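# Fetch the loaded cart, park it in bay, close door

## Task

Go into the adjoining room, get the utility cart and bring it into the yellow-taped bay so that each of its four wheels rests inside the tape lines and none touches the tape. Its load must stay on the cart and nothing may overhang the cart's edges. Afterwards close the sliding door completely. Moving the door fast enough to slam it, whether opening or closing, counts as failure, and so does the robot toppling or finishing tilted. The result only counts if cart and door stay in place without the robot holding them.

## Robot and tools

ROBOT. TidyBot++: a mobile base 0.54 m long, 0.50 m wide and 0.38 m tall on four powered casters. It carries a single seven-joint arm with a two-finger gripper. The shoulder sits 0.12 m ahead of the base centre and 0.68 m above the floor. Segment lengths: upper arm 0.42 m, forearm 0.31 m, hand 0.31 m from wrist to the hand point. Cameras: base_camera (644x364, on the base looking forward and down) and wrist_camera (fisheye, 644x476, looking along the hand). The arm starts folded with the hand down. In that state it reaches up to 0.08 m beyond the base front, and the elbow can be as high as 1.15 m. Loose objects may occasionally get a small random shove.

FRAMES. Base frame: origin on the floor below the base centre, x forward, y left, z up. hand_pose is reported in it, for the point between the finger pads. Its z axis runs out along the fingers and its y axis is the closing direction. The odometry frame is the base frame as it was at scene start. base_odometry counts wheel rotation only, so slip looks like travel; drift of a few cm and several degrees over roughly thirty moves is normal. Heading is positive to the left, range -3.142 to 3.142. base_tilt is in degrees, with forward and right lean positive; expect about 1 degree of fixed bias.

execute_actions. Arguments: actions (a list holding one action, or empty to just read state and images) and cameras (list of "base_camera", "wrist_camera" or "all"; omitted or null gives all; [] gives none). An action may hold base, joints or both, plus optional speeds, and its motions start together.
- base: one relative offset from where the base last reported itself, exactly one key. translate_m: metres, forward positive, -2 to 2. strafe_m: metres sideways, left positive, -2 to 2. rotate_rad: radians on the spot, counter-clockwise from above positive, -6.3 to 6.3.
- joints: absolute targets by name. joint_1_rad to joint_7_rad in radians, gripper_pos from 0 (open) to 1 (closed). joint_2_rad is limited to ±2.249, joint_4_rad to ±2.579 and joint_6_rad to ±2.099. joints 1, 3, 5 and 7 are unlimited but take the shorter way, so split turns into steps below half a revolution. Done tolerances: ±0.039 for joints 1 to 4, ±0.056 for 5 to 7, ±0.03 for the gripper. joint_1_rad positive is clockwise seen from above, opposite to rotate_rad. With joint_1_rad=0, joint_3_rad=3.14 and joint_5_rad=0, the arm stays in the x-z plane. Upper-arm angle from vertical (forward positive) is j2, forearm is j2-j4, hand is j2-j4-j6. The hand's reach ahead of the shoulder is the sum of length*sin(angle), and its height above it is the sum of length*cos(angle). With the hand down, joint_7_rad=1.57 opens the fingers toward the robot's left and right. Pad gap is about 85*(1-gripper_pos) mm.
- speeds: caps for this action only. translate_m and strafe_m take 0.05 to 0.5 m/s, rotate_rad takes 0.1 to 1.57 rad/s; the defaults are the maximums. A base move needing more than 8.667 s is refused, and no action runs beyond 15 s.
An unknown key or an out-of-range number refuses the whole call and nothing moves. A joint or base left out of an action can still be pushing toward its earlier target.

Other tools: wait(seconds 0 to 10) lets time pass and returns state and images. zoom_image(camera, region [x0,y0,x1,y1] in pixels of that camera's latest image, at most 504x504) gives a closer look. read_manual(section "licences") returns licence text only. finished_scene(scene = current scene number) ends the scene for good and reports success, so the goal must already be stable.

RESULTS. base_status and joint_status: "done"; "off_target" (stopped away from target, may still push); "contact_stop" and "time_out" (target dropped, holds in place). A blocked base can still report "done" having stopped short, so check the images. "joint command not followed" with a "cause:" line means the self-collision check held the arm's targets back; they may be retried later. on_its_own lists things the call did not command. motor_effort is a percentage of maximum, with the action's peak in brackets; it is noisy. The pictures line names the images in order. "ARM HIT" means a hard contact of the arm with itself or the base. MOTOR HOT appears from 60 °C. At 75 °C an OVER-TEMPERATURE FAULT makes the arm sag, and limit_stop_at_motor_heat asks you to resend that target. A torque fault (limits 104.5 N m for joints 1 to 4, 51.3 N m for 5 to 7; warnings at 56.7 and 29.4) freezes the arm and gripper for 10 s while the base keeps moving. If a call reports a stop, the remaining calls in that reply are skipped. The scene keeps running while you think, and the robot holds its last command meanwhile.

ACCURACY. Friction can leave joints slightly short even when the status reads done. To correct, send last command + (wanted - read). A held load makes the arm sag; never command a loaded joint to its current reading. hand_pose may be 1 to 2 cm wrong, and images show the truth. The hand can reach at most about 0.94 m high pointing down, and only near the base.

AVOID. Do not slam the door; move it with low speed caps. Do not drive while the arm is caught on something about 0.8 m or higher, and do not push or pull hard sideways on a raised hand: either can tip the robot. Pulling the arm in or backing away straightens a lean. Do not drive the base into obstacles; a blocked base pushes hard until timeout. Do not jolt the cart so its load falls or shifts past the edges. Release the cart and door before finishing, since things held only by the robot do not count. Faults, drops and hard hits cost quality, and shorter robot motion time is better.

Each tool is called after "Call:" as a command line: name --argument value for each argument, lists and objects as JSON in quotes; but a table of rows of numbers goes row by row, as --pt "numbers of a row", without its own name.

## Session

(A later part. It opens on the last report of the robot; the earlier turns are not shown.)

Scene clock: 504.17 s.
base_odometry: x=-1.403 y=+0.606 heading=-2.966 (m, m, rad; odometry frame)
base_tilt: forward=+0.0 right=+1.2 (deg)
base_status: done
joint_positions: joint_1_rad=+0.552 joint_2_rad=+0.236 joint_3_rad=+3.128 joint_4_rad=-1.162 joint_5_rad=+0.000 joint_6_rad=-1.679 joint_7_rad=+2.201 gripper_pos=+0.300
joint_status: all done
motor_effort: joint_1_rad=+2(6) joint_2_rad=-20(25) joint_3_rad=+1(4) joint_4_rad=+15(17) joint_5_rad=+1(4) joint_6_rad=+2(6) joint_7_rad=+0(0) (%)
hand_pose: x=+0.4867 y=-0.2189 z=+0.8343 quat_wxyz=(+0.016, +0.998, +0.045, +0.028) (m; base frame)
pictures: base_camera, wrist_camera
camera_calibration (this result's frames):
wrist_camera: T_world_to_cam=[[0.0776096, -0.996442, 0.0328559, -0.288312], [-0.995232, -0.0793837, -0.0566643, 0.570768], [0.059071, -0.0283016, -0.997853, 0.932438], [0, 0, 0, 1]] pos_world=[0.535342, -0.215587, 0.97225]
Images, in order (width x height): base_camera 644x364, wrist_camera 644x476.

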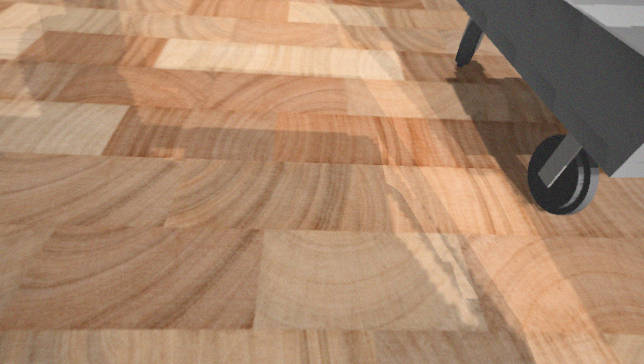

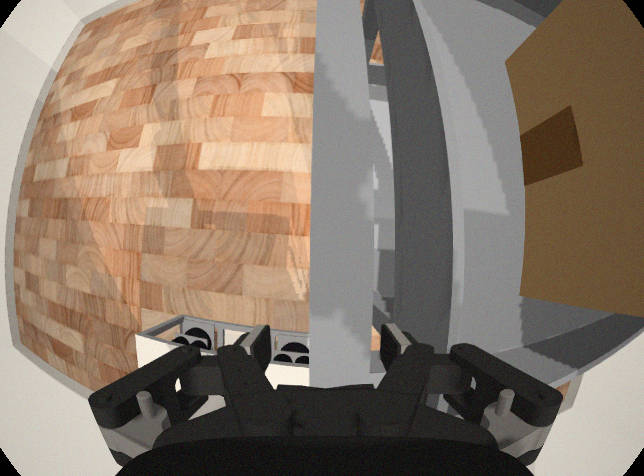

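Call:
execute_actions --actions '[{"base": {"strafe_m": -0.39}, "speeds": {"strafe_m": 0.15}}]'

Scene clock: 510.67 s.
base_odometry: x=-1.471 y=+0.990 heading=-2.967 (m, m, rad; odometry frame)
base_tilt: forward=-0.2 right=+1.3 (deg)
base_status: done
joint_positions: joint_1_rad=+0.557 joint_2_rad=+0.228 joint_3_rad=+3.132 joint_4_rad=-1.166 joint_5_rad=-0.022 joint_6_rad=-1.713 joint_7_rad=+2.201 gripper_pos=+0.300
joint_status: not commanded
motor_effort: joint_1_rad=+0(8) joint_2_rad=-20(21) joint_3_rad=+0(6) joint_4_rad=+16(18) joint_5_rad=-1(7) joint_6_rad=+2(10) joint_7_rad=+0(1) (%)
hand_pose: x=+0.4774 y=-0.2093 z=+0.8361 quat_wxyz=(+0.000, +0.999, +0.043, +0.021) (m; base frame)
pictures: base_camera, wrist_camera
camera_calibration (this result's frames):
wrist_camera: T_world_to_cam=[[0.0740676, -0.997253, -0.00112963, -0.248159], [-0.996292, -0.0739465, -0.043983, 0.553415], [0.0437786, 0.00438315, -0.999032, 0.950161], [0, 0, 0, 1]] pos_world=[0.528146, -0.210719, 0.973302]
Images, in order (width x height): base_camera 644x364, wrist_camera 644x476.

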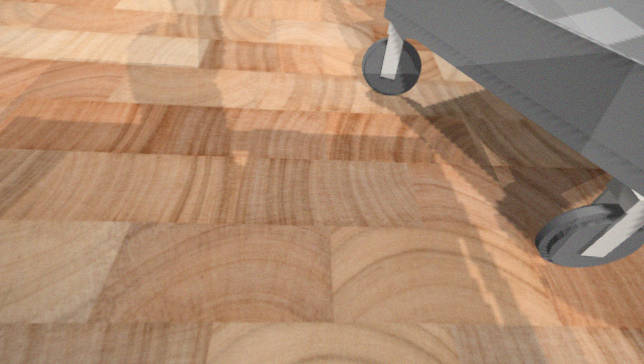

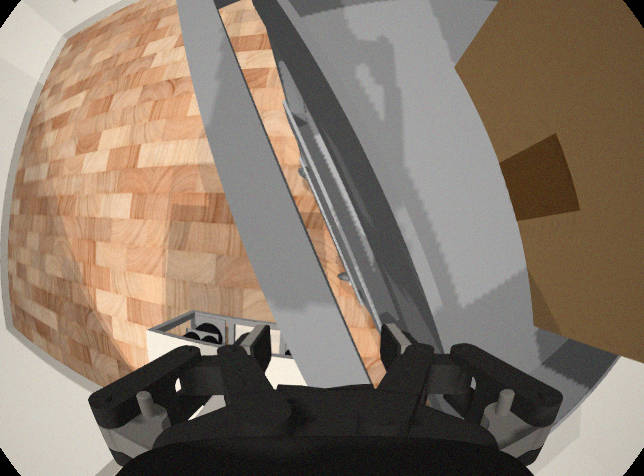

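Call:
execute_actions --actions '[{"base": {"translate_m": -0.4}, "joints": {"joint_7_rad": 2.8}, "speeds": {"translate_m": 0.18}}]'

Scene clock: 520.87 s.
base_odometry: x=-1.077 y=+1.060 heading=-2.967 (m, m, rad; odometry frame)
base_tilt: forward=-0.1 right=+1.3 (deg)
base_status: done
joint_positions: joint_1_rad=+0.566 joint_2_rad=+0.250 joint_3_rad=+3.140 joint_4_rad=-1.166 joint_5_rad=-0.021 joint_6_rad=-1.664 joint_7_rad=+2.793 gripper_pos=+0.300
joint_status: all done
motor_effort: joint_1_rad=+0(4) joint_2_rad=-22(28) joint_3_rad=+0(3) joint_4_rad=+16(18) joint_5_rad=-1(6) joint_6_rad=+2(14) joint_7_rad=+0(0) (%)
hand_pose: x=+0.4896 y=-0.2259 z=+0.8271 quat_wxyz=(+0.017, +0.946, +0.324, +0.027) (m; base frame)
pictures: base_camera, wrist_camera
camera_calibration (this result's frames):
wrist_camera: T_world_to_cam=[[0.602114, -0.796943, 0.048381, -0.519887], [-0.795856, -0.603928, -0.043405, 0.345674], [0.0638099, -0.0123695, -0.997885, 0.926234], [0, 0, 0, 1]] pos_world=[0.529035, -0.194101, 0.964432]
Images, in order (width x height): base_camera 644x364, wrist_camera 644x476.

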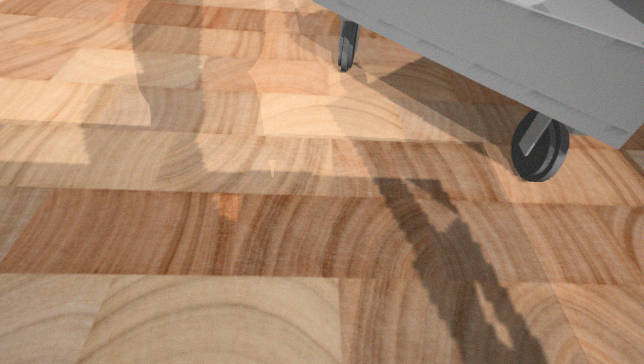

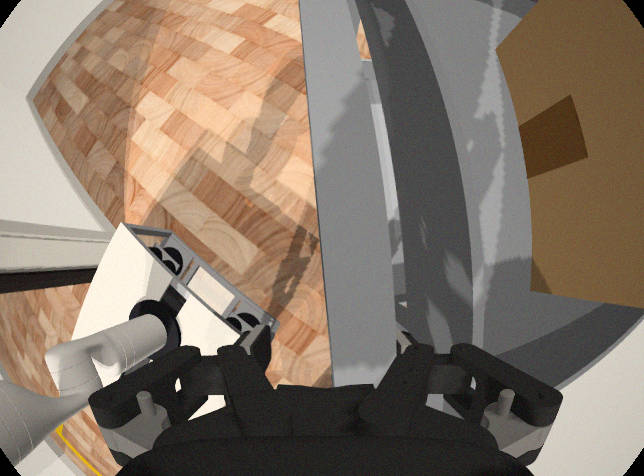

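Call:
execute_actions --actions '[{"base": {"translate_m": -0.45}, "joints": {"joint_7_rad": 3.1}, "speeds": {"translate_m": 0.2}}]'

Scene clock: 529.30 s.
base_odometry: x=-0.634 y=+1.138 heading=-2.967 (m, m, rad; odometry frame)
base_tilt: forward=-0.1 right=+1.3 (deg)
base_status: done
joint_positions: joint_1_rad=+0.564 joint_2_rad=+0.248 joint_3_rad=+3.138 joint_4_rad=-1.169 joint_5_rad=-0.021 joint_6_rad=-1.677 joint_7_rad=+3.094 gripper_pos=+0.300
joint_status: all done
motor_effort: joint_1_rad=+0(6) joint_2_rad=-22(29) joint_3_rad=+0(4) joint_4_rad=+17(19) joint_5_rad=-1(6) joint_6_rad=+3(15) joint_7_rad=+1(0) (%)
hand_pose: x=+0.4860 y=-0.2215 z=+0.8268 quat_wxyz=(+0.015, +0.886, +0.464, +0.021) (m; base frame)
pictures: base_camera, wrist_camera
camera_calibration (this result's frames):
wrist_camera: T_world_to_cam=[[0.813856, -0.579438, 0.0434657, -0.564832], [-0.578836, -0.815009, -0.026641, 0.179346], [0.0508617, -0.00347756, -0.9987, 0.935064], [0, 0, 0, 1]] pos_world=[0.515945, -0.177865, 0.963177]
Images, in order (width x height): base_camera 644x364, wrist_camera 644x476.

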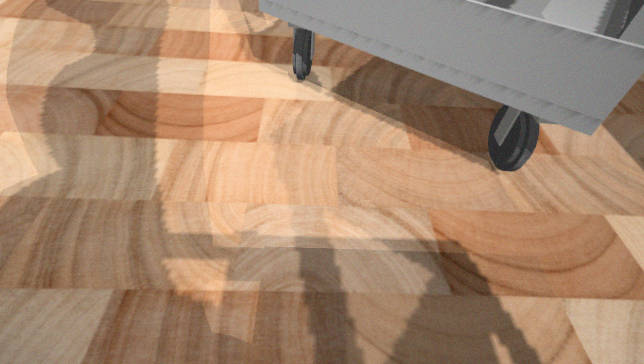

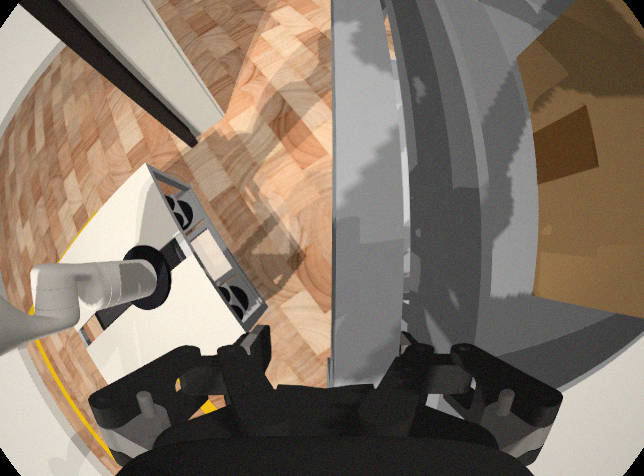

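Call:
execute_actions --actions '[{"joints": {"joint_1_rad": 0.18, "joint_2_rad": 0.465, "joint_4_rad": -0.83, "joint_6_rad": -1.865, "joint_7_rad": 2.72}}]'

Scene clock: 609.47 s.
base_odometry: x=-0.634 y=+1.138 heading=-2.967 (m, m, rad; odometry frame)
base_tilt: forward=-0.2 right=+1.4 (deg)
base_status: not commanded
joint_positions: joint_1_rad=+0.187 joint_2_rad=+0.445 joint_3_rad=+3.139 joint_4_rad=-0.841 joint_5_rad=-0.021 joint_6_rad=-1.837 joint_7_rad=+2.745 gripper_pos=+0.300
joint_status: all done
motor_effort: joint_1_rad=+0(2) joint_2_rad=-29(30) joint_3_rad=+0(2) joint_4_rad=+16(20) joint_5_rad=-1(2) joint_6_rad=+1(7) joint_7_rad=+0(1) (%)
hand_pose: x=+0.6007 y=-0.0823 z=+0.8386 quat_wxyz=(-0.002, +0.878, +0.478, +0.014) (m; base frame)
pictures: base_camera, wrist_camera
camera_calibration (this result's frames):
wrist_camera: T_world_to_cam=[[0.832545, -0.553916, 0.00675866, -0.55643], [-0.553529, -0.83232, -0.0291445, 0.34498], [0.0217689, 0.020523, -0.999552, 0.961751], [0, 0, 0, 1]] pos_world=[0.633273, -0.0408194, 0.975136]
Images, in order (width x height): base_camera 644x364, wrist_camera 644x476.

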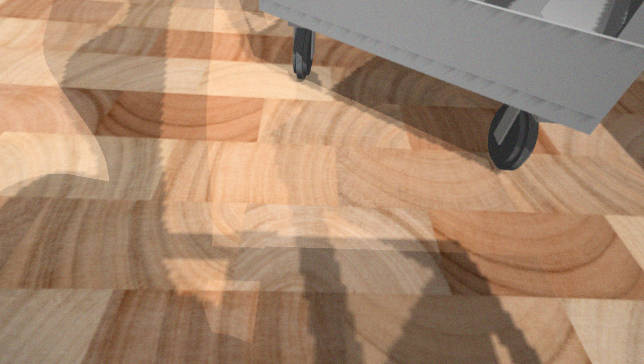

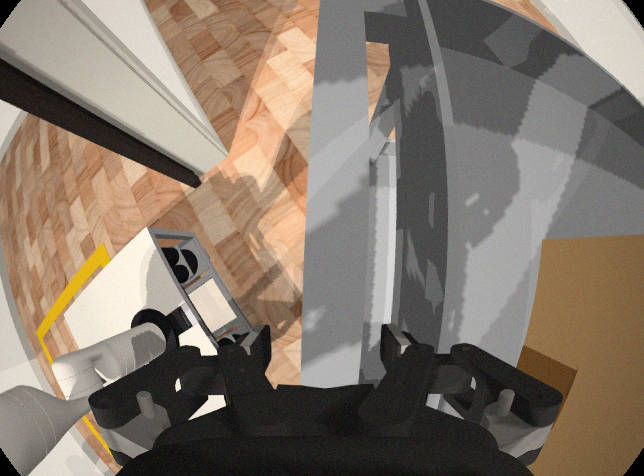

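Call:
execute_actions --actions '[{"joints": {"joint_2_rad": 0.495, "joint_7_rad": 2.69}}]' --cameras '[]'

Call:
execute_actions --actions '[{"joints": {"gripper_pos": 1.0}}]' --cameras '["wrist_camera"]'

Scene clock: 615.43 s.
base_odometry: x=-0.634 y=+1.138 heading=-2.967 (m, m, rad; odometry frame)
base_tilt: forward=-0.2 right=+1.3 (deg)
base_status: not commanded
joint_positions: joint_1_rad=+0.185 joint_2_rad=+0.451 joint_3_rad=+3.139 joint_4_rad=-0.833 joint_5_rad=-0.021 joint_6_rad=-1.843 joint_7_rad=+2.716 gripper_pos=+0.300
joint_status: joint_2_rad off_target (ended at +0.451, target +0.495); the others done
motor_effort: joint_1_rad=+2(3) joint_2_rad=-26(29) joint_3_rad=+1(1) joint_4_rad=+15(16) joint_5_rad=+1(1) joint_6_rad=+2(2) joint_7_rad=+1(1) (%)
hand_pose: x=+0.6016 y=-0.0815 z=+0.8386 quat_wxyz=(-0.004, +0.885, +0.466, +0.013) (m; base frame)
pictures: none
No camera images: the call's "cameras" was empty. Leave "cameras" out to get every camera's image.

Scene clock: 616.37 s.
base_odometry: x=-0.634 y=+1.138 heading=-2.967 (m, m, rad; odometry frame)
base_tilt: forward=-0.2 right=+1.4 (deg)
base_status: not commanded
joint_positions: joint_1_rad=+0.185 joint_2_rad=+0.459 joint_3_rad=+3.139 joint_4_rad=-0.829 joint_5_rad=-0.021 joint_6_rad=-1.845 joint_7_rad=+2.711 gripper_pos=+0.741
joint_status: gripper_pos off_target (ended at +0.741, target +1.000)
motor_effort: joint_1_rad=-1(1) joint_2_rad=-25(29) joint_3_rad=-1(1) joint_4_rad=+14(16) joint_5_rad=-1(1) joint_6_rad=+2(3) joint_7_rad=+1(2) (%)
hand_pose: x=+0.6033 y=-0.0819 z=+0.8353 quat_wxyz=(-0.006, +0.886, +0.463, +0.010) (m; base frame)
pictures: wrist_camera
camera_calibration (this result's frames):
wrist_camera: T_world_to_cam=[[0.814128, -0.580677, -0.00327346, -0.540972], [-0.580564, -0.813828, -0.0250946, 0.361088], [0.0119078, 0.0223307, -0.99968, 0.96455], [0, 0, 0, 1]] pos_world=[0.638569, -0.0418057, 0.971531]
Images, in order (width x height): wrist_camera 644x476.

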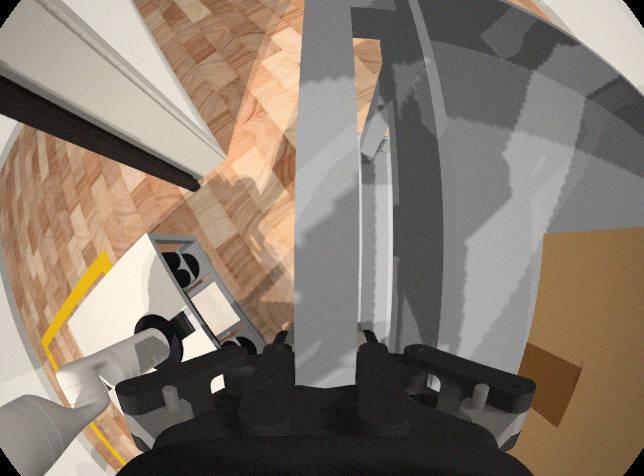

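Call:
execute_actions --actions '[{"base": {"translate_m": -0.3}, "joints": {"joint_2_rad": 0.47, "joint_7_rad": 2.95}, "speeds": {"translate_m": 0.18}}]'

Scene clock: 622.00 s.
base_odometry: x=-0.338 y=+1.191 heading=-2.967 (m, m, rad; odometry frame)
base_tilt: forward=-0.2 right=+1.2 (deg)
base_status: done
joint_positions: joint_1_rad=+0.167 joint_2_rad=+0.462 joint_3_rad=+3.131 joint_4_rad=-0.824 joint_5_rad=-0.011 joint_6_rad=-1.849 joint_7_rad=+2.957 gripper_pos=+0.741
joint_status: all done
motor_effort: joint_1_rad=+6(7) joint_2_rad=-30(35) joint_3_rad=+4(5) joint_4_rad=+16(18) joint_5_rad=+3(4) joint_6_rad=+1(8) joint_7_rad=-4(12) (%)
hand_pose: x=+0.6048 y=-0.0731 z=+0.8355 quat_wxyz=(-0.003, +0.816, +0.578, +0.008) (m; base frame)
pictures: base_camera, wrist_camera
camera_calibration (this result's frames):
wrist_camera: T_world_to_cam=[[0.9389, -0.344187, 0.00132878, -0.599201], [-0.344102, -0.938742, -0.0189234, 0.211789], [0.00776057, 0.01731, -0.99982, 0.966753], [0, 0, 0, 1]] pos_world=[0.627965, -0.0241569, 0.971383]
Images, in order (width x height): base_camera 644x364, wrist_camera 644x476.

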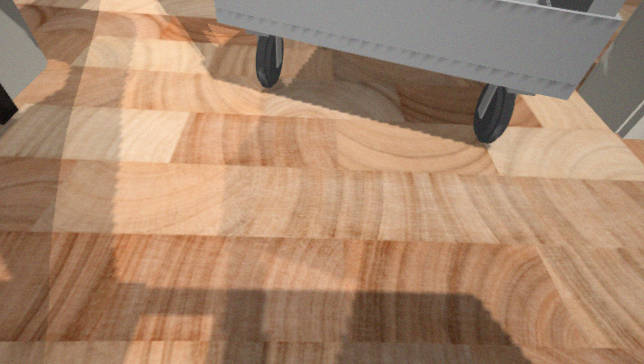

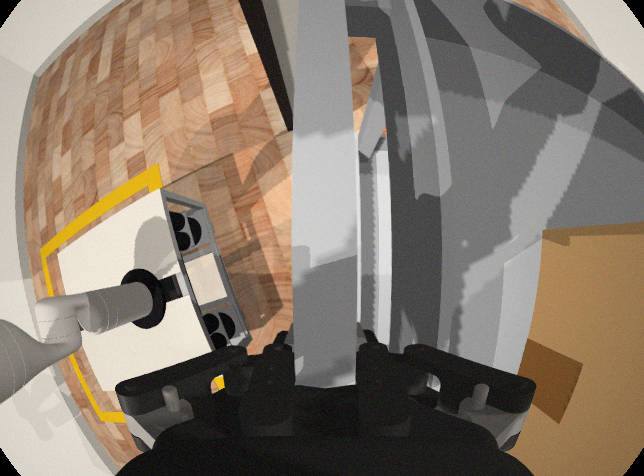

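Call:
execute_actions --actions '[{"base": {"translate_m": -0.3}, "joints": {"joint_7_rad": 3.22}, "speeds": {"translate_m": 0.18}}]'

Scene clock: 630.90 s.
base_odometry: x=-0.043 y=+1.243 heading=-2.967 (m, m, rad; odometry frame)
base_tilt: forward=+0.0 right=+1.3 (deg)
base_status: done
joint_positions: joint_1_rad=+0.172 joint_2_rad=+0.462 joint_3_rad=+3.135 joint_4_rad=-0.824 joint_5_rad=-0.008 joint_6_rad=-1.853 joint_7_rad=+3.217 gripper_pos=+0.741
joint_status: all done
motor_effort: joint_1_rad=+4(7) joint_2_rad=-30(35) joint_3_rad=+3(5) joint_4_rad=+17(19) joint_5_rad=+2(4) joint_6_rad=+1(9) joint_7_rad=-3(11) (%)
hand_pose: x=+0.6027 y=-0.0779 z=+0.8354 quat_wxyz=(-0.002, +0.738, +0.675, +0.005) (m; base frame)
pictures: base_camera, wrist_camera
camera_calibration (this result's frames):
wrist_camera: T_world_to_cam=[[0.994924, -0.100625, 0.000944666, -0.61332], [-0.100605, -0.994842, -0.0129783, 0.0504905], [0.00224574, 0.0128174, -0.999915, 0.969874], [0, 0, 0, 1]] pos_world=[0.613108, -0.0239167, 0.971026]
Images, in order (width x height): base_camera 644x364, wrist_camera 644x476.

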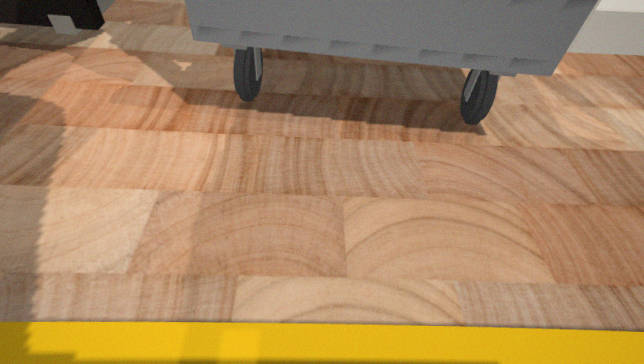

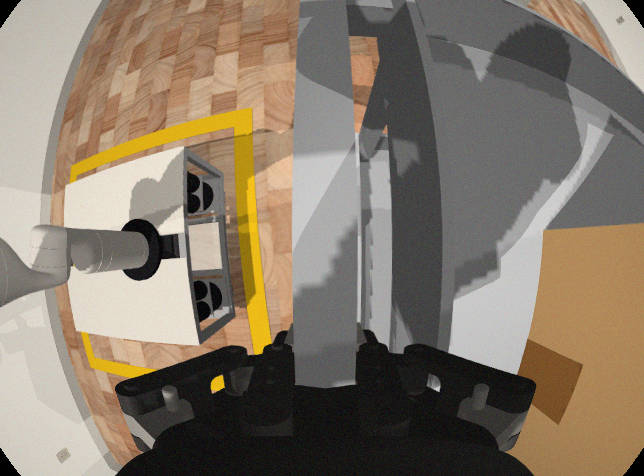

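Call:
zoom_image --camera "wrist_camera" --region '[0, 80, 300, 420]'

Region (0, 80, 300, 420) of wrist_camera's 644x476 image, scaled by 1.482; it fills the left 445 columns of this view, and the rest is white.

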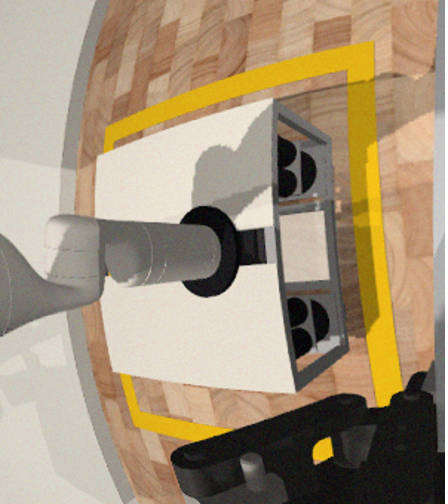

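Call:
execute_actions --actions '[{"base": {"translate_m": -0.62}, "joints": {"joint_7_rad": 3.31}, "speeds": {"translate_m": 0.2}}]'

Scene clock: 693.07 s.
base_odometry: x=+0.568 y=+1.351 heading=-2.967 (m, m, rad; odometry frame)
base_tilt: forward=-0.2 right=+1.3 (deg)
base_status: done
joint_positions: joint_1_rad=+0.159 joint_2_rad=+0.462 joint_3_rad=+3.129 joint_4_rad=-0.825 joint_5_rad=-0.008 joint_6_rad=-1.853 joint_7_rad=+3.311 gripper_pos=+0.741
joint_status: all done
motor_effort: joint_1_rad=+4(7) joint_2_rad=-29(35) joint_3_rad=+3(4) joint_4_rad=+16(19) joint_5_rad=+2(4) joint_6_rad=+0(10) joint_7_rad=-4(6) (%)
hand_pose: x=+0.6039 y=-0.0691 z=+0.8353 quat_wxyz=(-0.003, +0.699, +0.716, +0.006) (m; base frame)
pictures: base_camera, wrist_camera
camera_calibration (this result's frames):
wrist_camera: T_world_to_cam=[[0.999927, 0.0118333, 0.00232429, -0.61002], [0.011868, -0.99981, -0.0154882, -0.00677842], [0.00214057, 0.0155146, -0.999877, 0.969884], [0, 0, 0, 1]] pos_world=[0.60798, -0.014606, 0.971078]
Images, in order (width x height): base_camera 644x364, wrist_camera 644x476.

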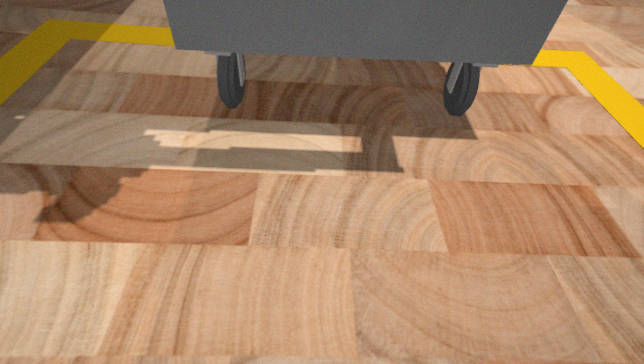

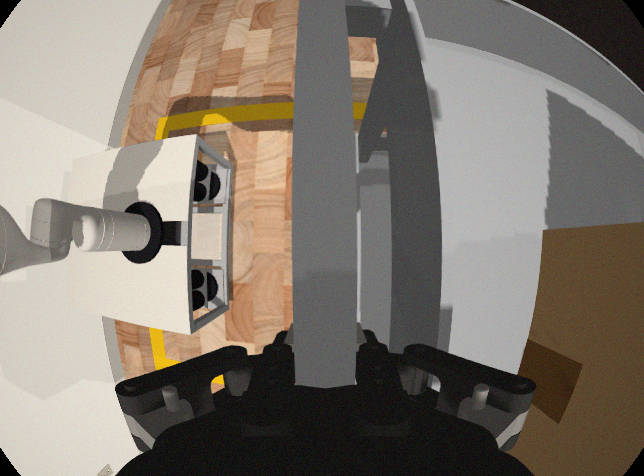

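Call:
execute_actions --actions '[{"base": {"strafe_m": 0.16}, "joints": {"joint_1_rad": 0.51, "joint_7_rad": 3.65}}]'

Scene clock: 730.17 s.
base_odometry: x=+0.596 y=+1.193 heading=-2.967 (m, m, rad; odometry frame)
base_tilt: forward=-0.2 right=+1.2 (deg)
base_status: done
joint_positions: joint_1_rad=+0.478 joint_2_rad=+0.466 joint_3_rad=+3.129 joint_4_rad=-0.818 joint_5_rad=-0.008 joint_6_rad=-1.839 joint_7_rad=+3.617 gripper_pos=+0.741
joint_status: all done
motor_effort: joint_1_rad=+4(5) joint_2_rad=-30(33) joint_3_rad=+2(2) joint_4_rad=+16(17) joint_5_rad=+2(3) joint_6_rad=+1(8) joint_7_rad=+1(4) (%)
hand_pose: x=+0.5633 y=-0.2207 z=+0.8354 quat_wxyz=(+0.007, +0.703, +0.711, +0.009) (m; base frame)
pictures: base_camera, wrist_camera
camera_calibration (this result's frames):
wrist_camera: T_world_to_cam=[[0.99979, -0.0010364, 0.0204638, -0.585502], [-0.000904589, -0.999979, -0.00644946, -0.158265], [0.02047, 0.00642959, -0.99977, 0.960006], [0, 0, 0, 1]] pos_world=[0.565584, -0.165041, 0.970746]
Images, in order (width x height): base_camera 644x364, wrist_camera 644x476.

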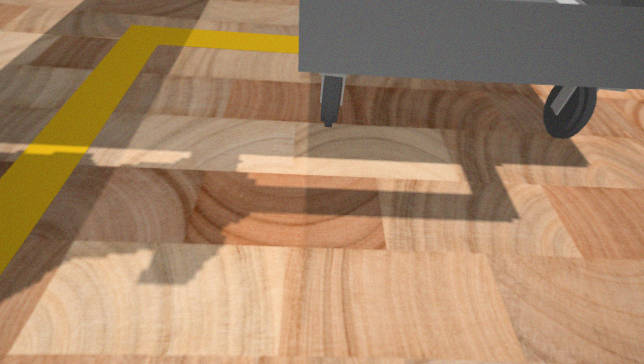

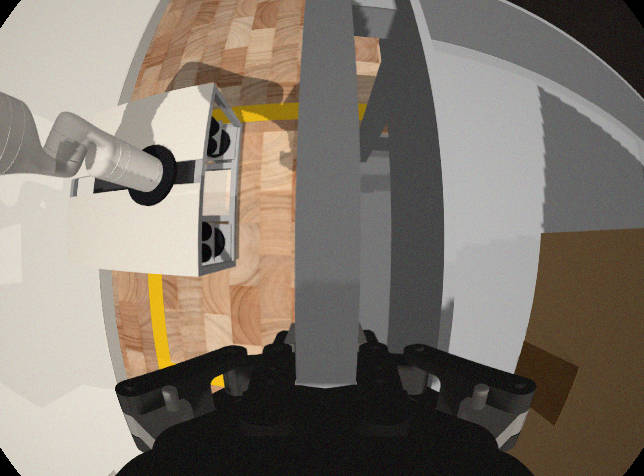

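Call:
execute_actions --actions '[{"base": {"strafe_m": 0.21}, "joints": {"joint_1_rad": 0.97, "joint_2_rad": 0.61, "joint_4_rad": -0.575, "joint_6_rad": -1.975, "joint_7_rad": 4.11}}]'

Scene clock: 736.63 s.
base_odometry: x=+0.633 y=+0.986 heading=-2.967 (m, m, rad; odometry frame)
base_tilt: forward=-0.2 right=+1.3 (deg)
base_status: done
joint_positions: joint_1_rad=+0.967 joint_2_rad=+0.592 joint_3_rad=+3.129 joint_4_rad=-0.600 joint_5_rad=-0.008 joint_6_rad=-1.952 joint_7_rad=+4.091 gripper_pos=+0.741
joint_status: all done
motor_effort: joint_1_rad=-1(8) joint_2_rad=-34(36) joint_3_rad=+0(2) joint_4_rad=+17(18) joint_5_rad=+0(2) joint_6_rad=+2(6) joint_7_rad=-1(4) (%)
hand_pose: x=+0.4243 y=-0.4283 z=+0.8358 quat_wxyz=(+0.000, +0.708, +0.706, +0.007) (m; base frame)
pictures: base_camera, wrist_camera
camera_calibration (this result's frames):
wrist_camera: T_world_to_cam=[[0.999843, -0.0157858, 0.00804558, -0.44277], [-0.0156766, -0.999786, -0.0134611, -0.353753], [0.00825636, 0.0133329, -0.999877, 0.972819], [0, 0, 0, 1]] pos_world=[0.429123, -0.373638, 0.9715]
Images, in order (width x height): base_camera 644x364, wrist_camera 644x476.

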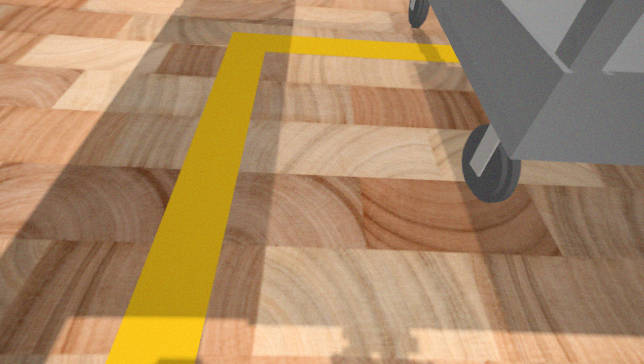

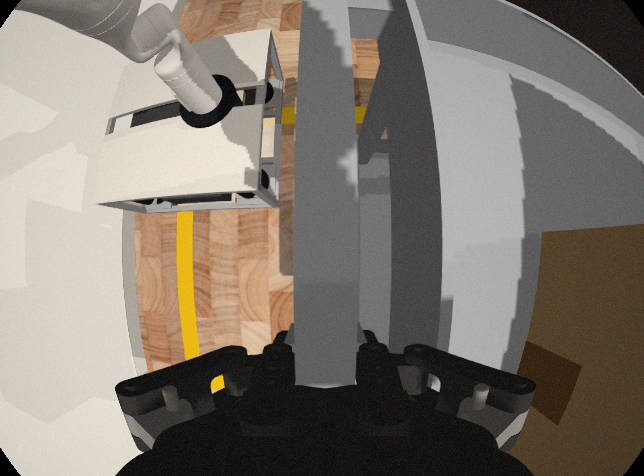

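Call:
execute_actions --actions '[{"base": {"strafe_m": 0.08}, "joints": {"joint_1_rad": 1.3, "joint_7_rad": 4.45}}]' --cameras '["base_camera"]'

Scene clock: 744.17 s.
base_odometry: x=+0.647 y=+0.907 heading=-2.967 (m, m, rad; odometry frame)
base_tilt: forward=-0.2 right=+1.3 (deg)
base_status: done
joint_positions: joint_1_rad=+1.305 joint_2_rad=+0.610 joint_3_rad=+3.133 joint_4_rad=-0.568 joint_5_rad=-0.012 joint_6_rad=-1.973 joint_7_rad=+4.472 gripper_pos=+0.741
joint_status: all done
motor_effort: joint_1_rad=+1(10) joint_2_rad=-33(40) joint_3_rad=+1(3) joint_4_rad=+17(18) joint_5_rad=+0(6) joint_6_rad=+2(13) joint_7_rad=-5(7) (%)
hand_pose: x=+0.2650 y=-0.5079 z=+0.8358 quat_wxyz=(+0.000, +0.694, +0.720, +0.009) (m; base frame)
pictures: base_camera
Images, in order (width x height): base_camera 644x364.

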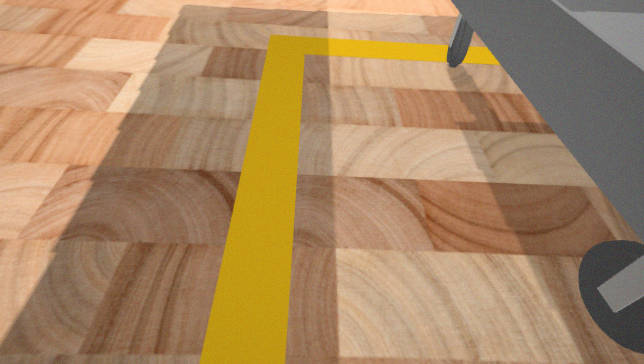

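Call:
execute_actions --actions '[{"joints": {"joint_1_rad": 1.72, "joint_7_rad": 4.85}}]'

Scene clock: 751.70 s.
base_odometry: x=+0.647 y=+0.907 heading=-2.967 (m, m, rad; odometry frame)
base_tilt: forward=-0.2 right=+1.3 (deg)
base_status: not commanded
joint_positions: joint_1_rad=+1.740 joint_2_rad=+0.610 joint_3_rad=+3.139 joint_4_rad=-0.569 joint_5_rad=-0.007 joint_6_rad=-1.973 joint_7_rad=+4.891 gripper_pos=+0.741
joint_status: all done
motor_effort: joint_1_rad=-3(20) joint_2_rad=-34(38) joint_3_rad=-1(8) joint_4_rad=+18(18) joint_5_rad=+0(8) joint_6_rad=+4(5) joint_7_rad=-2(10) (%)
hand_pose: x=+0.0341 y=-0.5216 z=+0.8357 quat_wxyz=(+0.000, +0.702, +0.712, +0.006) (m; base frame)
pictures: base_camera, wrist_camera
camera_calibration (this result's frames):
wrist_camera: T_world_to_cam=[[0.999971, 0.00203804, 0.00737816, -0.0442102], [0.00211526, -0.999943, -0.0104726, -0.456393], [0.00735639, 0.0104879, -0.999918, 0.975676], [0, 0, 0, 1]] pos_world=[0.0379968, -0.46651, 0.971142]
Images, in order (width x height): base_camera 644x364, wrist_camera 644x476.

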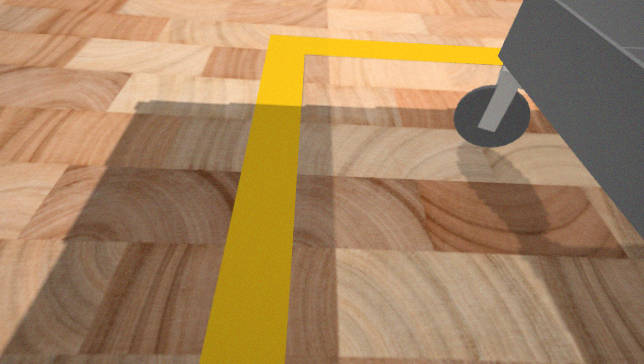

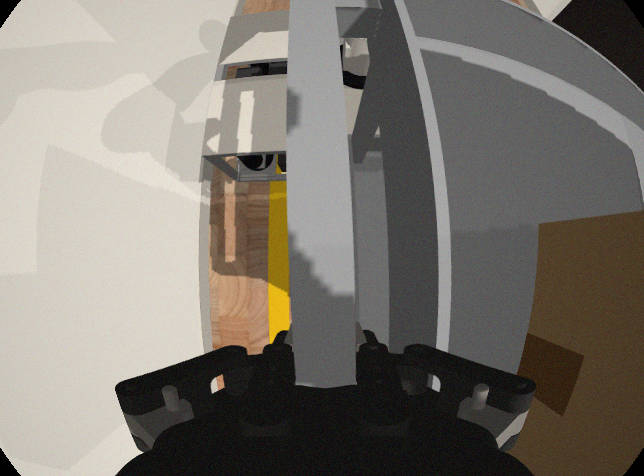

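Call:
execute_actions --actions '[{"joints": {"gripper_pos": 0.35, "joint_2_rad": 0.4}}]' --cameras '["wrist_camera"]'

Scene clock: 763.93 s.
base_odometry: x=+0.647 y=+0.907 heading=-2.967 (m, m, rad; odometry frame)
base_tilt: forward=-0.1 right=+1.4 (deg)
base_status: not commanded
joint_positions: joint_1_rad=+1.731 joint_2_rad=+0.396 joint_3_rad=+3.140 joint_4_rad=-0.574 joint_5_rad=-0.006 joint_6_rad=-1.973 joint_7_rad=+4.877 gripper_pos=+0.350
joint_status: all done
motor_effort: joint_1_rad=-1(3) joint_2_rad=-28(41) joint_3_rad=+0(2) joint_4_rad=+16(19) joint_5_rad=-1(3) joint_6_rad=+2(3) joint_7_rad=+0(1) (%)
hand_pose: x=+0.0459 y=-0.4775 z=+0.9428 quat_wxyz=(+0.061, +0.700, +0.707, -0.079) (m; base frame)
pictures: wrist_camera
camera_calibration (this result's frames):
wrist_camera: T_world_to_cam=[[0.999645, -0.00517802, -0.0261227, -0.0287499], [0.0000000807, -0.980915, 0.194439, -0.595237], [-0.0266309, -0.19437, -0.980567, 0.967728], [0, 0, 0, 1]] pos_world=[0.0545113, -0.395928, 1.06391]
Images, in order (width x height): wrist_camera 644x476.

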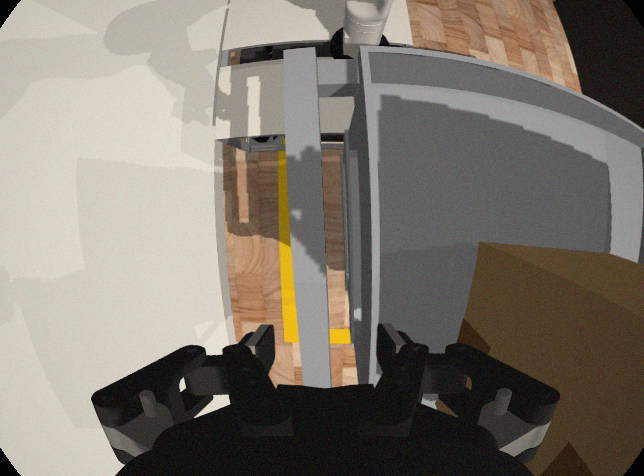

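Call:
execute_actions --actions '[{"base": {"strafe_m": 0.08}, "joints": {"joint_2_rad": -0.82, "joint_4_rad": -1.96, "joint_6_rad": -0.42}}]' --cameras '[]'

Call:
execute_actions --actions '[{"base": {"translate_m": 0.9}, "joints": {"joint_1_rad": -0.015, "joint_7_rad": 1.57, "gripper_pos": 0.0}}]'

Scene clock: 805.77 s.
base_odometry: x=+0.661 y=+0.828 heading=-2.967 (m, m, rad; odometry frame)
base_tilt: forward=-0.2 right=+1.3 (deg)
base_status: done
joint_positions: joint_1_rad=+1.731 joint_2_rad=-0.812 joint_3_rad=+3.140 joint_4_rad=-1.946 joint_5_rad=-0.006 joint_6_rad=-0.450 joint_7_rad=+4.877 gripper_pos=+0.350
joint_status: all done
motor_effort: joint_1_rad=+0(0) joint_2_rad=+6(31) joint_3_rad=+1(0) joint_4_rad=+22(23) joint_5_rad=+0(0) joint_6_rad=+9(9) joint_7_rad=+0(0) (%)
hand_pose: x=+0.0759 y=-0.2875 z=+1.1002 quat_wxyz=(+0.412, +0.502, +0.505, -0.569) (m; base frame)
pictures: none
No camera images: the call's "cameras" was empty. Leave "cameras" out to get every camera's image.

Scene clock: 809.23 s.
base_odometry: x=-0.225 y=+0.672 heading=-2.967 (m, m, rad; odometry frame)
base_tilt: forward=-0.2 right=+1.3 (deg)
base_status: done
joint_positions: joint_1_rad=-0.002 joint_2_rad=-0.813 joint_3_rad=+3.140 joint_4_rad=-1.948 joint_5_rad=-0.006 joint_6_rad=-0.449 joint_7_rad=+7.830 gripper_pos=+0.000
joint_status: all done
motor_effort: joint_1_rad=-1(2) joint_2_rad=+6(8) joint_3_rad=+1(1) joint_4_rad=+22(23) joint_5_rad=+0(1) joint_6_rad=+9(10) joint_7_rad=+1(0) (%)
hand_pose: x=+0.4095 y=+0.0034 z=+1.0997 quat_wxyz=(+0.012, -0.712, +0.008, -0.703) (m; base frame)
pictures: base_camera, wrist_camera
camera_calibration (this result's frames):
wrist_camera: T_world_to_cam=[[0.00663649, -0.999133, -0.0411056, 0.0408483], [-0.0104459, 0.041035, -0.999103, 1.15937], [0.999923, 0.00705992, -0.0101645, -0.2634], [0, 0, 0, 1]] pos_world=[0.27522, -0.00490219, 1.15733]
Images, in order (width x height): base_camera 644x364, wrist_camera 644x476.

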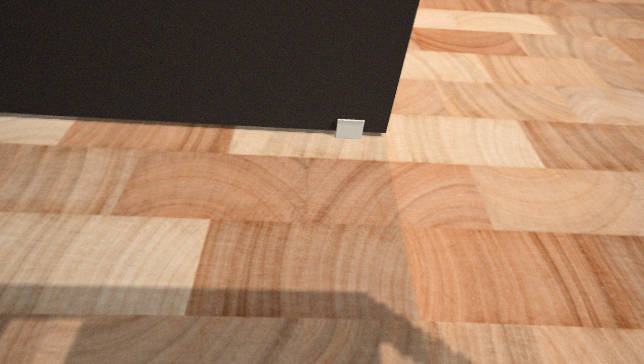

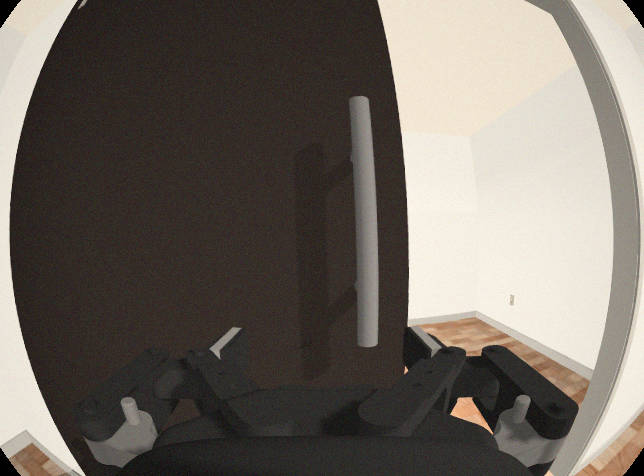

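Call:
execute_actions --actions '[]'

Scene clock: 825.13 s.
base_odometry: x=-0.225 y=+0.672 heading=-2.967 (m, m, rad; odometry frame)
base_tilt: forward=-0.2 right=+1.3 (deg)
base_status: done
joint_positions: joint_1_rad=-0.002 joint_2_rad=-0.813 joint_3_rad=+3.140 joint_4_rad=-1.948 joint_5_rad=-0.006 joint_6_rad=-0.449 joint_7_rad=+7.830 gripper_pos=+0.000
joint_status: all done
motor_effort: joint_1_rad=+0(2) joint_2_rad=+6(8) joint_3_rad=+1(1) joint_4_rad=+22(23) joint_5_rad=-1(1) joint_6_rad=+9(10) joint_7_rad=+0(0) (%)
hand_pose: x=+0.4095 y=+0.0034 z=+1.0997 quat_wxyz=(+0.012, -0.712, +0.008, -0.703) (m; base frame)
pictures: base_camera, wrist_camera
camera_calibration (this result's frames):
wrist_camera: T_world_to_cam=[[0.00663647, -0.999133, -0.0411058, 0.0408486], [-0.0104456, 0.0410352, -0.999103, 1.15937], [0.999923, 0.00705989, -0.0101642, -0.263401], [0, 0, 0, 1]] pos_world=[0.27522, -0.00490221, 1.15733]
Images, in order (width x height): base_camera 644x364, wrist_camera 644x476.

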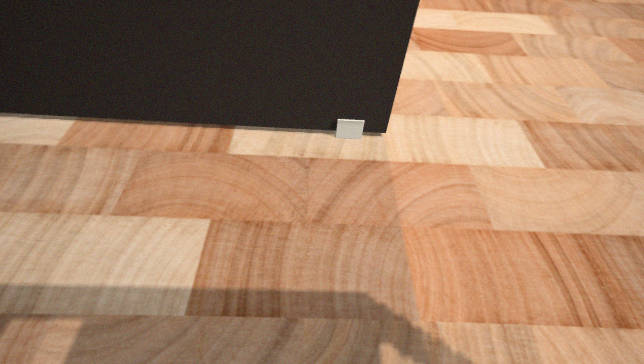

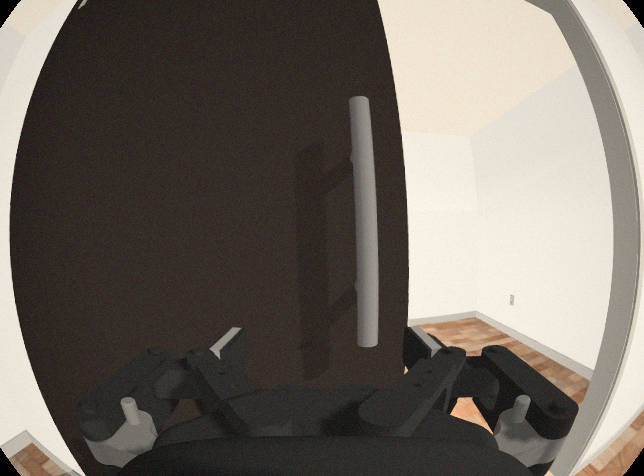

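Call:
execute_actions --actions '[{"base": {"strafe_m": -0.047}}]' --cameras '[]'

Call:
execute_actions --actions '[{"base": {"translate_m": 0.14}, "speeds": {"translate_m": 0.2}}]'

Scene clock: 833.37 s.
base_odometry: x=-0.234 y=+0.718 heading=-2.967 (m, m, rad; odometry frame)
base_tilt: forward=-0.2 right=+1.3 (deg)
base_status: done
joint_positions: joint_1_rad=-0.003 joint_2_rad=-0.814 joint_3_rad=+3.142 joint_4_rad=-1.948 joint_5_rad=-0.006 joint_6_rad=-0.448 joint_7_rad=+7.830 gripper_pos=+0.000
joint_status: not commanded
motor_effort: joint_1_rad=-1(1) joint_2_rad=+6(8) joint_3_rad=+0(2) joint_4_rad=+22(22) joint_5_rad=-1(1) joint_6_rad=+9(9) joint_7_rad=+0(0) (%)
hand_pose: x=+0.4094 y=+0.0028 z=+1.0998 quat_wxyz=(+0.013, -0.711, +0.009, -0.703) (m; base frame)
pictures: none
No camera images: the call's "cameras" was empty. Leave "cameras" out to get every camera's image.

Scene clock: 834.83 s.
base_odometry: x=-0.372 y=+0.694 heading=-2.967 (m, m, rad; odometry frame)
base_tilt: forward=-0.2 right=+1.2 (deg)
base_status: done
joint_positions: joint_1_rad=-0.003 joint_2_rad=-0.817 joint_3_rad=+3.142 joint_4_rad=-1.949 joint_5_rad=-0.006 joint_6_rad=-0.448 joint_7_rad=+7.830 gripper_pos=+0.000
joint_status: not commanded
motor_effort: joint_1_rad=+0(1) joint_2_rad=+7(9) joint_3_rad=+0(1) joint_4_rad=+22(23) joint_5_rad=-1(1) joint_6_rad=+9(10) joint_7_rad=+1(0) (%)
hand_pose: x=+0.4081 y=+0.0028 z=+1.1006 quat_wxyz=(+0.013, -0.710, +0.009, -0.704) (m; base frame)
pictures: base_camera, wrist_camera
camera_calibration (this result's frames):
wrist_camera: T_world_to_cam=[[0.00701646, -0.99907, -0.0425425, 0.0417737], [-0.00678053, 0.0424951, -0.999074, 1.15869], [0.999952, 0.00729842, -0.00647606, -0.26612], [0, 0, 0, 1]] pos_world=[0.273671, -0.00556156, 1.15767]
Images, in order (width x height): base_camera 644x364, wrist_camera 644x476.

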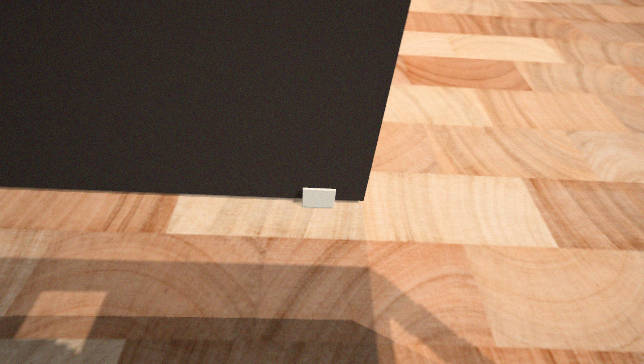

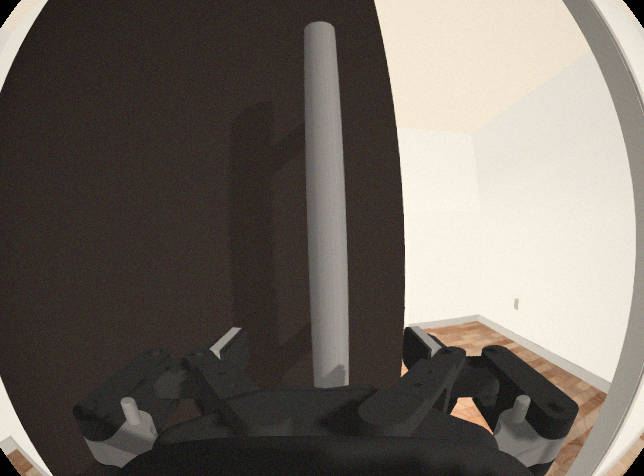

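Call:
execute_actions --actions '[{"base": {"translate_m": 0.032}, "speeds": {"translate_m": 0.1}}]' --cameras '[]'

Call:
execute_actions --actions '[{"joints": {"gripper_pos": 0.62}}]'

Scene clock: 839.70 s.
base_odometry: x=-0.404 y=+0.689 heading=-2.967 (m, m, rad; odometry frame)
base_tilt: forward=-0.1 right=+1.3 (deg)
base_status: done
joint_positions: joint_1_rad=-0.003 joint_2_rad=-0.817 joint_3_rad=+3.142 joint_4_rad=-1.949 joint_5_rad=-0.006 joint_6_rad=-0.448 joint_7_rad=+7.830 gripper_pos=+0.000
joint_status: not commanded
motor_effort: joint_1_rad=-1(0) joint_2_rad=+6(9) joint_3_rad=+0(1) joint_4_rad=+22(22) joint_5_rad=-1(1) joint_6_rad=+9(9) joint_7_rad=+0(0) (%)
hand_pose: x=+0.4082 y=+0.0028 z=+1.1003 quat_wxyz=(+0.013, -0.710, +0.009, -0.704) (m; base frame)
pictures: none
No camera images: the call's "cameras" was empty. Leave "cameras" out to get every camera's image.

Scene clock: 840.60 s.
base_odometry: x=-0.404 y=+0.689 heading=-2.967 (m, m, rad; odometry frame)
base_tilt: forward=-0.2 right=+1.3 (deg)
base_status: not commanded
joint_positions: joint_1_rad=-0.003 joint_2_rad=-0.817 joint_3_rad=+3.142 joint_4_rad=-1.949 joint_5_rad=-0.006 joint_6_rad=-0.448 joint_7_rad=+7.830 gripper_pos=+0.620
joint_status: all done
motor_effort: joint_1_rad=+1(0) joint_2_rad=+6(6) joint_3_rad=+1(1) joint_4_rad=+22(22) joint_5_rad=+0(1) joint_6_rad=+10(9) joint_7_rad=+0(0) (%)
hand_pose: x=+0.4082 y=+0.0028 z=+1.1003 quat_wxyz=(+0.013, -0.710, +0.009, -0.704) (m; base frame)
pictures: base_camera, wrist_camera
camera_calibration (this result's frames):
wrist_camera: T_world_to_cam=[[0.00699835, -0.99907, -0.0425445, 0.0417734], [-0.00719674, 0.0424941, -0.999071, 1.15864], [0.99995, 0.00729802, -0.00689266, -0.265767], [0, 0, 0, 1]] pos_world=[0.273799, -0.00556128, 1.15751]
Images, in order (width x height): base_camera 644x364, wrist_camera 644x476.

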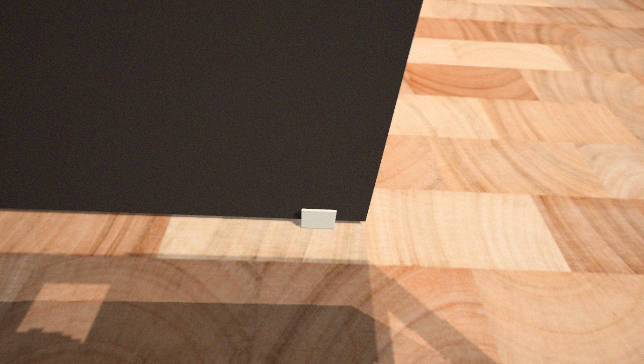

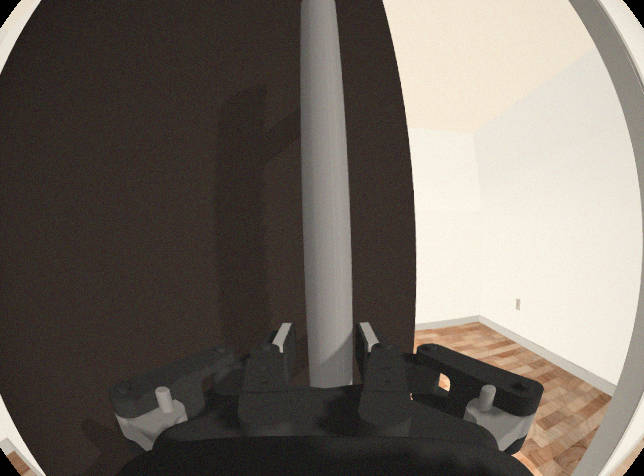

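Call:
execute_actions --actions '[{"base": {"strafe_m": -0.8}, "speeds": {"strafe_m": 0.25}}]'

Scene clock: 850.43 s.
base_odometry: x=-0.543 y=+1.477 heading=-2.967 (m, m, rad; odometry frame)
base_tilt: forward=-0.2 right=+1.3 (deg)
base_status: done
joint_positions: joint_1_rad=-0.013 joint_2_rad=-0.822 joint_3_rad=+3.150 joint_4_rad=-1.952 joint_5_rad=-0.027 joint_6_rad=-0.429 joint_7_rad=+7.830 gripper_pos=+0.620
joint_status: not commanded
motor_effort: joint_1_rad=+0(15) joint_2_rad=+6(15) joint_3_rad=+1(26) joint_4_rad=+22(23) joint_5_rad=-1(11) joint_6_rad=+9(12) joint_7_rad=+1(1) (%)
hand_pose: x=+0.4063 y=+0.0045 z=+1.1063 quat_wxyz=(+0.026, -0.703, +0.013, -0.711) (m; base frame)
pictures: base_camera, wrist_camera
camera_calibration (this result's frames):
wrist_camera: T_world_to_cam=[[0.0210402, -0.997558, -0.0666006, 0.0645507], [0.0132269, 0.0668872, -0.997673, 1.1546], [0.999691, 0.0201103, 0.0146019, -0.28753], [0, 0, 0, 1]] pos_world=[0.270811, -0.00705287, 1.16041]
Images, in order (width x height): base_camera 644x364, wrist_camera 644x476.

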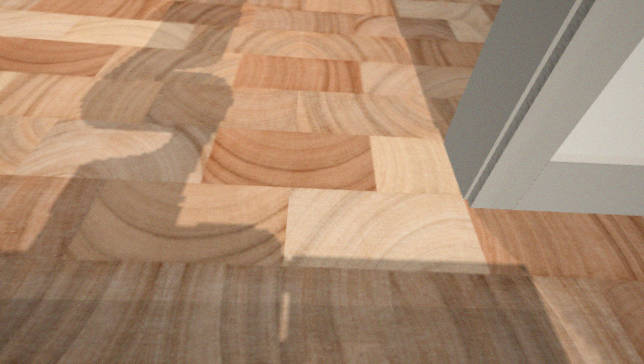

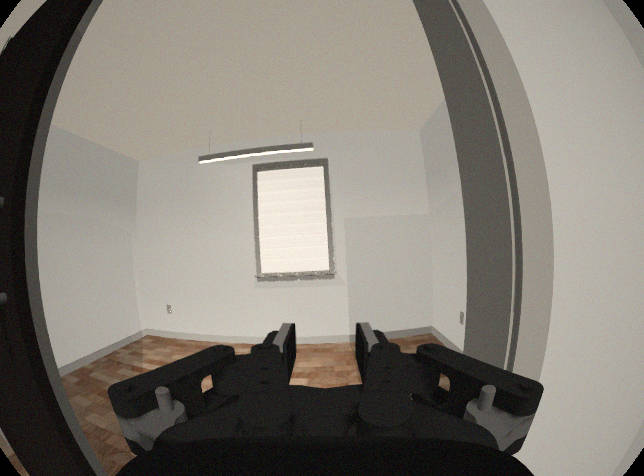

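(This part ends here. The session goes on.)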